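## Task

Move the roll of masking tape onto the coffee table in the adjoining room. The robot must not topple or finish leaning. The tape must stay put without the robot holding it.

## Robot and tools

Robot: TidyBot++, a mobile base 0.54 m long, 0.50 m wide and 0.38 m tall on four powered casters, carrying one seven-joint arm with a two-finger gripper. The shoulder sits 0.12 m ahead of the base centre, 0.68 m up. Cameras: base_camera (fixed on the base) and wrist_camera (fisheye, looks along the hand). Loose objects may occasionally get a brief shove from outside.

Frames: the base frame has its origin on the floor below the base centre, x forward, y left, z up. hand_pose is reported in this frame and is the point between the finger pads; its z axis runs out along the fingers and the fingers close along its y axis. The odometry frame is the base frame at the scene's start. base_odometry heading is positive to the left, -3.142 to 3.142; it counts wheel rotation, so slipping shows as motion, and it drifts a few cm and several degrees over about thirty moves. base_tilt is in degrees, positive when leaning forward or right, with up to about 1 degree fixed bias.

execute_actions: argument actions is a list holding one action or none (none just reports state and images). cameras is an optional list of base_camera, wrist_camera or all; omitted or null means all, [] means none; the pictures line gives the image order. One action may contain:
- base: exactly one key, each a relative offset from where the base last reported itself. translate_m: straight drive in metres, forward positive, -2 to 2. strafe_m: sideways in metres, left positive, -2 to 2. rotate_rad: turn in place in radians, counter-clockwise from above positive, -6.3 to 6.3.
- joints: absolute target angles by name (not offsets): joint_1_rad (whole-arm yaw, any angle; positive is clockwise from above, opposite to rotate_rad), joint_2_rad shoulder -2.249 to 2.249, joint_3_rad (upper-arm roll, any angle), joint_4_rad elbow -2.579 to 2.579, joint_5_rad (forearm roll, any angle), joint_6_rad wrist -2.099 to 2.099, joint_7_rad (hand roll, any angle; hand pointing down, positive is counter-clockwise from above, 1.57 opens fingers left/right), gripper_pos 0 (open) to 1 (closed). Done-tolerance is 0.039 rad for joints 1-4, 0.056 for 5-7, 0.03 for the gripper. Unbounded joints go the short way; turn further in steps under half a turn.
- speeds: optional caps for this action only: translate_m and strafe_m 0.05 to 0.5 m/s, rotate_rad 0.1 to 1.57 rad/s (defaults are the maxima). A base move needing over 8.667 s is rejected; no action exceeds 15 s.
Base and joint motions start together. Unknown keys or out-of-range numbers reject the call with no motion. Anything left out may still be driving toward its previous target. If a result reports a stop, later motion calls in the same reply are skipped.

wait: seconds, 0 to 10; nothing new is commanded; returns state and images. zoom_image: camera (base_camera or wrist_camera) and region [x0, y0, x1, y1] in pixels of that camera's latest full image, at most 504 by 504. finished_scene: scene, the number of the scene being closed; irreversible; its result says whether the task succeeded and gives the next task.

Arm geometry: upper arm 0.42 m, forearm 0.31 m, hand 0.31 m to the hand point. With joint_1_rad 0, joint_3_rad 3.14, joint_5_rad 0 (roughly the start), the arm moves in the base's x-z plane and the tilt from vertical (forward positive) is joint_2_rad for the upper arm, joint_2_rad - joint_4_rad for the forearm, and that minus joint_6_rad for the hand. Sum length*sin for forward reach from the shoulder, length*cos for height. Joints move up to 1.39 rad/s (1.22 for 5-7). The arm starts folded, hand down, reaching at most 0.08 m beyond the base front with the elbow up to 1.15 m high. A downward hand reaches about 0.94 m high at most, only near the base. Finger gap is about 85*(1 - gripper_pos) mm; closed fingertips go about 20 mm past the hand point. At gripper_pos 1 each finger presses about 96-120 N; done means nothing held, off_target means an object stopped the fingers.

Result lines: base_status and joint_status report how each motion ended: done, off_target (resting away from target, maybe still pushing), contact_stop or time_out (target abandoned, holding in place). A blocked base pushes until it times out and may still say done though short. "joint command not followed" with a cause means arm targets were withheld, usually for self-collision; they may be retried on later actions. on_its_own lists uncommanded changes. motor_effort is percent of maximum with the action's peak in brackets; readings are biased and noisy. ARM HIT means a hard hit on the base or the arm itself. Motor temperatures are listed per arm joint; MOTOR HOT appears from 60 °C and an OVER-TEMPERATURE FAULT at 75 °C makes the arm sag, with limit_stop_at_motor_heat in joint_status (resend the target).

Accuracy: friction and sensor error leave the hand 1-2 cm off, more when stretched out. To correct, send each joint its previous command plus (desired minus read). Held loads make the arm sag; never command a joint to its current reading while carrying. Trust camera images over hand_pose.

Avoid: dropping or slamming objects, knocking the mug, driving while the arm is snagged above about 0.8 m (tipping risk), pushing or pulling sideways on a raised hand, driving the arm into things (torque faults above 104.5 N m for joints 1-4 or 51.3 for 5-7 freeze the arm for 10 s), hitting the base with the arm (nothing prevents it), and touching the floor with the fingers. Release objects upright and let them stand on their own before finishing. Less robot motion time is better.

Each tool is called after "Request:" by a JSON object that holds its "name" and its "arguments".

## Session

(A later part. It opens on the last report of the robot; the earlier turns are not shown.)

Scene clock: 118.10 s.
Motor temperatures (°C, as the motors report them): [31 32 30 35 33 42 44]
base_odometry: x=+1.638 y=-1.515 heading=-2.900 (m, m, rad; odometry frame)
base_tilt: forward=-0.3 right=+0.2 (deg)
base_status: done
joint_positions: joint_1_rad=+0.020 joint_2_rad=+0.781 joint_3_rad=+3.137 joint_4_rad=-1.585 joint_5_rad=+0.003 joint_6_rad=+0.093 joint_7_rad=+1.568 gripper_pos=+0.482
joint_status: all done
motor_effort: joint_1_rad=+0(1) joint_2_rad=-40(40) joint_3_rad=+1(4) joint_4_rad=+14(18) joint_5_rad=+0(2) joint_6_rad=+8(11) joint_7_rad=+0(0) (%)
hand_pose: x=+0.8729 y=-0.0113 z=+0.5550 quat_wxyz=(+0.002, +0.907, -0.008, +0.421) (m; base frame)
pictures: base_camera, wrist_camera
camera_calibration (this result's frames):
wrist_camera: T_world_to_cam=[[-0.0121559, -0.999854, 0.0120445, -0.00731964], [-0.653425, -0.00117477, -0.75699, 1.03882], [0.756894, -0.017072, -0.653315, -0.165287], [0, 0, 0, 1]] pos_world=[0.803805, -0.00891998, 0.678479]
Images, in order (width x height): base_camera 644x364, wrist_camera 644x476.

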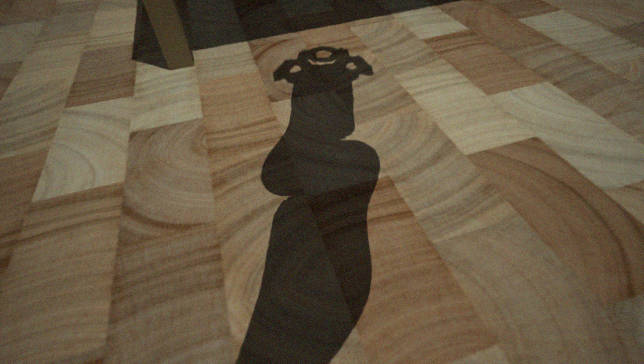

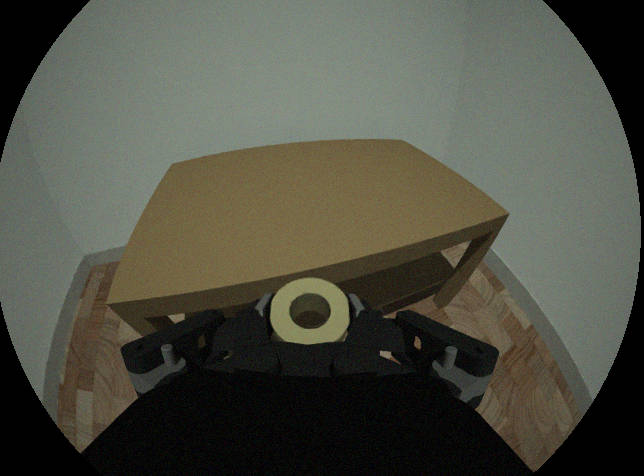

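Request:
{"name": "execute_actions", "arguments": {"actions": [{"base":{"translate_m":0.3},"joints":{"joint_6_rad":0.14}}], "cameras": []}}

Request:
{"name": "execute_actions", "arguments": {"actions": [{"joints":{"joint_2_rad":0.86}}], "cameras": ["wrist_camera"]}}

Scene clock: 122.93 s.
Motor temperatures (°C, as the motors report them): [31 32 30 35 33 42 44]
base_odometry: x=+1.347 y=-1.586 heading=-2.901 (m, m, rad; odometry frame)
base_tilt: forward=-0.3 right=+0.2 (deg)
base_status: done
joint_positions: joint_1_rad=+0.020 joint_2_rad=+0.783 joint_3_rad=+3.137 joint_4_rad=-1.577 joint_5_rad=+0.003 joint_6_rad=+0.118 joint_7_rad=+1.568 gripper_pos=+0.482
joint_status: all done
motor_effort: joint_1_rad=-1(2) joint_2_rad=-40(42) joint_3_rad=+1(0) joint_4_rad=+14(15) joint_5_rad=+0(1) joint_6_rad=+8(9) joint_7_rad=+0(0) (%)
hand_pose: x=+0.8808 y=-0.0111 z=+0.5635 quat_wxyz=(+0.002, +0.901, -0.008, +0.435) (m; base frame)
pictures: none
No camera images: the call's "cameras" was empty. Leave "cameras" out to get every camera's image.

Scene clock: 123.87 s.
Motor temperatures (°C, as the motors report them): [31 32 30 35 33 42 44]
base_odometry: x=+1.347 y=-1.586 heading=-2.901 (m, m, rad; odometry frame)
base_tilt: forward=-0.3 right=+0.2 (deg)
base_status: not commanded
joint_positions: joint_1_rad=+0.020 joint_2_rad=+0.855 joint_3_rad=+3.137 joint_4_rad=-1.577 joint_5_rad=+0.003 joint_6_rad=+0.118 joint_7_rad=+1.568 gripper_pos=+0.482
joint_status: all done
motor_effort: joint_1_rad=+0(1) joint_2_rad=-39(44) joint_3_rad=+1(1) joint_4_rad=+13(14) joint_5_rad=+0(1) joint_6_rad=+8(9) joint_7_rad=+0(0) (%)
hand_pose: x=+0.8704 y=-0.0109 z=+0.5086 quat_wxyz=(+0.002, +0.916, -0.008, +0.402) (m; base frame)
pictures: wrist_camera
camera_calibration (this result's frames):
wrist_camera: T_world_to_cam=[[-0.0112613, -0.99987, 0.0115445, -0.00689739], [-0.683946, -0.000720088, -0.729532, 1.01466], [0.729445, -0.0161113, -0.683849, -0.154306], [0, 0, 0, 1]] pos_world=[0.80645, -0.00865192, 0.634782]
Images, in order (width x height): wrist_camera 644x476.

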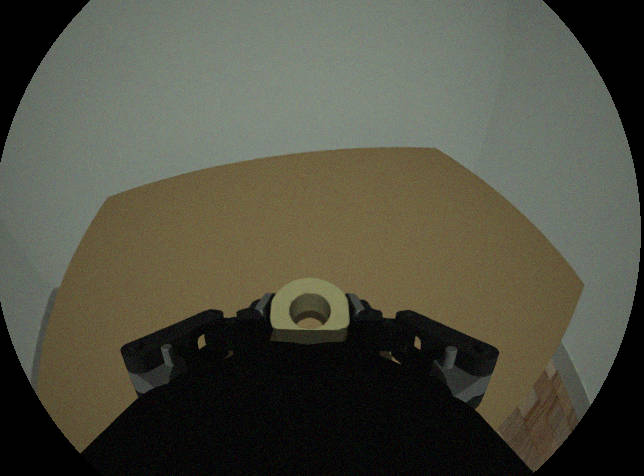

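Request:
{"name": "execute_actions", "arguments": {"actions": [{"joints":{"joint_2_rad":0.9,"joint_6_rad":0.17}}], "cameras": []}}

Request:
{"name": "execute_actions", "arguments": {"actions": [{"joints":{"joint_2_rad":0.925}}], "cameras": ["wrist_camera"]}}

Scene clock: 126.90 s.
Motor temperatures (°C, as the motors report them): [31 32 30 35 33 42 44]
base_odometry: x=+1.347 y=-1.586 heading=-2.901 (m, m, rad; odometry frame)
base_tilt: forward=-0.3 right=+0.2 (deg)
base_status: not commanded
joint_positions: joint_1_rad=+0.020 joint_2_rad=+0.888 joint_3_rad=+3.137 joint_4_rad=-1.577 joint_5_rad=+0.003 joint_6_rad=+0.145 joint_7_rad=+1.568 gripper_pos=+0.482
joint_status: all done
motor_effort: joint_1_rad=-1(0) joint_2_rad=-40(42) joint_3_rad=+1(1) joint_4_rad=+12(13) joint_5_rad=-1(1) joint_6_rad=+8(9) joint_7_rad=+0(0) (%)
hand_pose: x=+0.8702 y=-0.0109 z=+0.4902 quat_wxyz=(+0.002, +0.917, -0.008, +0.400) (m; base frame)
pictures: none
No camera images: the call's "cameras" was empty. Leave "cameras" out to get every camera's image.

Scene clock: 127.63 s.
Motor temperatures (°C, as the motors report them): [31 33 30 35 33 42 44]
base_odometry: x=+1.347 y=-1.586 heading=-2.901 (m, m, rad; odometry frame)
base_tilt: forward=-0.3 right=+0.2 (deg)
base_status: not commanded
joint_positions: joint_1_rad=+0.020 joint_2_rad=+0.911 joint_3_rad=+3.137 joint_4_rad=-1.577 joint_5_rad=+0.003 joint_6_rad=+0.146 joint_7_rad=+1.568 gripper_pos=+0.482
joint_status: all done
motor_effort: joint_1_rad=-1(1) joint_2_rad=-42(42) joint_3_rad=+1(1) joint_4_rad=+12(13) joint_5_rad=+0(0) joint_6_rad=+8(8) joint_7_rad=+0(0) (%)
hand_pose: x=+0.8657 y=-0.0108 z=+0.4731 quat_wxyz=(+0.002, +0.921, -0.008, +0.389) (m; base frame)
pictures: wrist_camera
camera_calibration (this result's frames):
wrist_camera: T_world_to_cam=[[-0.0109868, -0.999877, 0.0111593, -0.00648274], [-0.703942, -0.000191967, -0.710257, 0.993813], [0.710172, -0.015659, -0.703854, -0.148978], [0, 0, 0, 1]] pos_world=[0.805316, -0.00862402, 0.601076]
Images, in order (width x height): wrist_camera 644x476.

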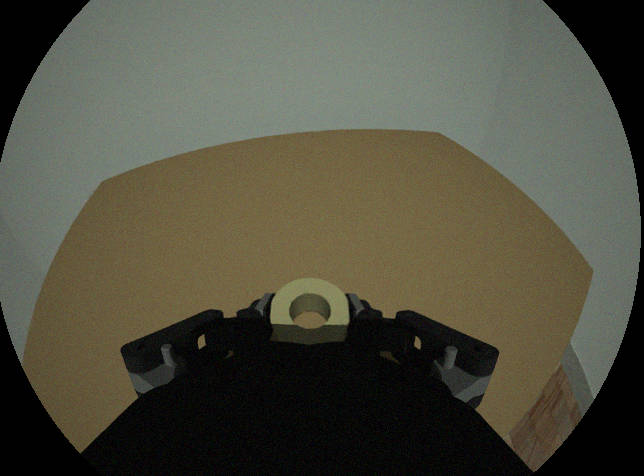

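No contact yet, so I'm lowering further.

Request:
{"name": "execute_actions", "arguments": {"actions": [{"joints":{"joint_2_rad":0.955,"joint_6_rad":0.21}}], "cameras": []}}

Request:
{"name": "execute_actions", "arguments": {"actions": [{"joints":{"joint_2_rad":0.98}}], "cameras": []}}

Scene clock: 130.47 s.
Motor temperatures (°C, as the motors report them): [31 33 30 35 33 42 44]
base_odometry: x=+1.347 y=-1.586 heading=-2.901 (m, m, rad; odometry frame)
base_tilt: forward=-0.2 right=+0.2 (deg)
base_status: not commanded
joint_positions: joint_1_rad=+0.020 joint_2_rad=+0.930 joint_3_rad=+3.137 joint_4_rad=-1.576 joint_5_rad=+0.003 joint_6_rad=+0.192 joint_7_rad=+1.568 gripper_pos=+0.482
joint_status: all done
motor_effort: joint_1_rad=-1(0) joint_2_rad=-39(42) joint_3_rad=+1(1) joint_4_rad=+10(12) joint_5_rad=-1(1) joint_6_rad=+7(8) joint_7_rad=+0(1) (%)
hand_pose: x=+0.8718 y=-0.0109 z=+0.4697 quat_wxyz=(+0.002, +0.916, -0.008, +0.402) (m; base frame)
pictures: none
No camera images: the call's "cameras" was empty. Leave "cameras" out to get every camera's image.

Scene clock: 131.07 s.
Motor temperatures (°C, as the motors report them): [31 33 30 35 33 42 44]
base_odometry: x=+1.347 y=-1.586 heading=-2.901 (m, m, rad; odometry frame)
base_tilt: forward=-0.3 right=+0.1 (deg)
base_status: not commanded
joint_positions: joint_1_rad=+0.020 joint_2_rad=+0.934 joint_3_rad=+3.137 joint_4_rad=-1.573 joint_5_rad=+0.003 joint_6_rad=+0.198 joint_7_rad=+1.568 gripper_pos=+0.482
joint_status: joint_2_rad off_target (ended at +0.934, target +0.980)
motor_effort: joint_1_rad=+0(1) joint_2_rad=-37(40) joint_3_rad=+1(1) joint_4_rad=+10(10) joint_5_rad=-1(1) joint_6_rad=+6(7) joint_7_rad=+0(0) (%)
hand_pose: x=+0.8740 y=-0.0109 z=+0.4693 quat_wxyz=(+0.002, +0.914, -0.008, +0.405) (m; base frame)
pictures: none
No camera images: the call's "cameras" was empty. Leave "cameras" out to get every camera's image.

The tape is resting on the table; releasing and lifting away.

Request:
{"name": "execute_actions", "arguments": {"actions": [{"joints":{"joint_2_rad":0.93,"gripper_pos":0}}], "cameras": []}}

Request:
{"name": "execute_actions", "arguments": {"actions": [{"joints":{"joint_2_rad":0.78}}], "cameras": ["wrist_camera"]}}

Scene clock: 135.20 s.
Motor temperatures (°C, as the motors report them): [31 33 30 35 33 42 44]
base_odometry: x=+1.347 y=-1.586 heading=-2.901 (m, m, rad; odometry frame)
base_tilt: forward=-0.3 right=+0.2 (deg)
base_status: not commanded
joint_positions: joint_1_rad=+0.020 joint_2_rad=+0.934 joint_3_rad=+3.137 joint_4_rad=-1.573 joint_5_rad=+0.003 joint_6_rad=+0.198 joint_7_rad=+1.568 gripper_pos=+0.000
joint_status: all done
motor_effort: joint_1_rad=+0(0) joint_2_rad=-41(41) joint_3_rad=+1(1) joint_4_rad=+12(12) joint_5_rad=-1(1) joint_6_rad=+8(8) joint_7_rad=+0(0) (%)
hand_pose: x=+0.8742 y=-0.0109 z=+0.4699 quat_wxyz=(+0.002, +0.914, -0.008, +0.405) (m; base frame)
pictures: none
No camera images: the call's "cameras" was empty. Leave "cameras" out to get every camera's image.

Scene clock: 136.30 s.
Motor temperatures (°C, as the motors report them): [31 33 30 35 33 42 44]
base_odometry: x=+1.347 y=-1.586 heading=-2.901 (m, m, rad; odometry frame)
base_tilt: forward=-0.3 right=+0.1 (deg)
base_status: not commanded
joint_positions: joint_1_rad=+0.020 joint_2_rad=+0.778 joint_3_rad=+3.137 joint_4_rad=-1.570 joint_5_rad=+0.003 joint_6_rad=+0.198 joint_7_rad=+1.568 gripper_pos=+0.000
joint_status: all done
motor_effort: joint_1_rad=+0(1) joint_2_rad=-40(44) joint_3_rad=+1(1) joint_4_rad=+14(14) joint_5_rad=-1(1) joint_6_rad=+9(9) joint_7_rad=+0(1) (%)
hand_pose: x=+0.8987 y=-0.0114 z=+0.5909 quat_wxyz=(+0.003, +0.879, -0.008, +0.476) (m; base frame)
pictures: wrist_camera
camera_calibration (this result's frames):
wrist_camera: T_world_to_cam=[[-0.0133453, -0.999834, 0.0123812, -0.00666119], [-0.555064, -0.00289164, -0.831803, 1.03871], [0.831701, -0.017973, -0.554933, -0.28675], [0, 0, 0, 1]] pos_world=[0.81495, -0.00881029, 0.704954]
Images, in order (width x height): wrist_camera 644x476.

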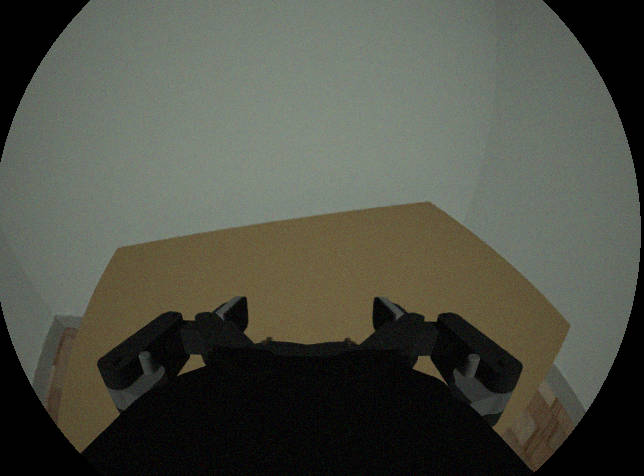

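Request:
{"name": "finished_scene", "arguments": {"scene": 2}}

The scene is finished: the task was done.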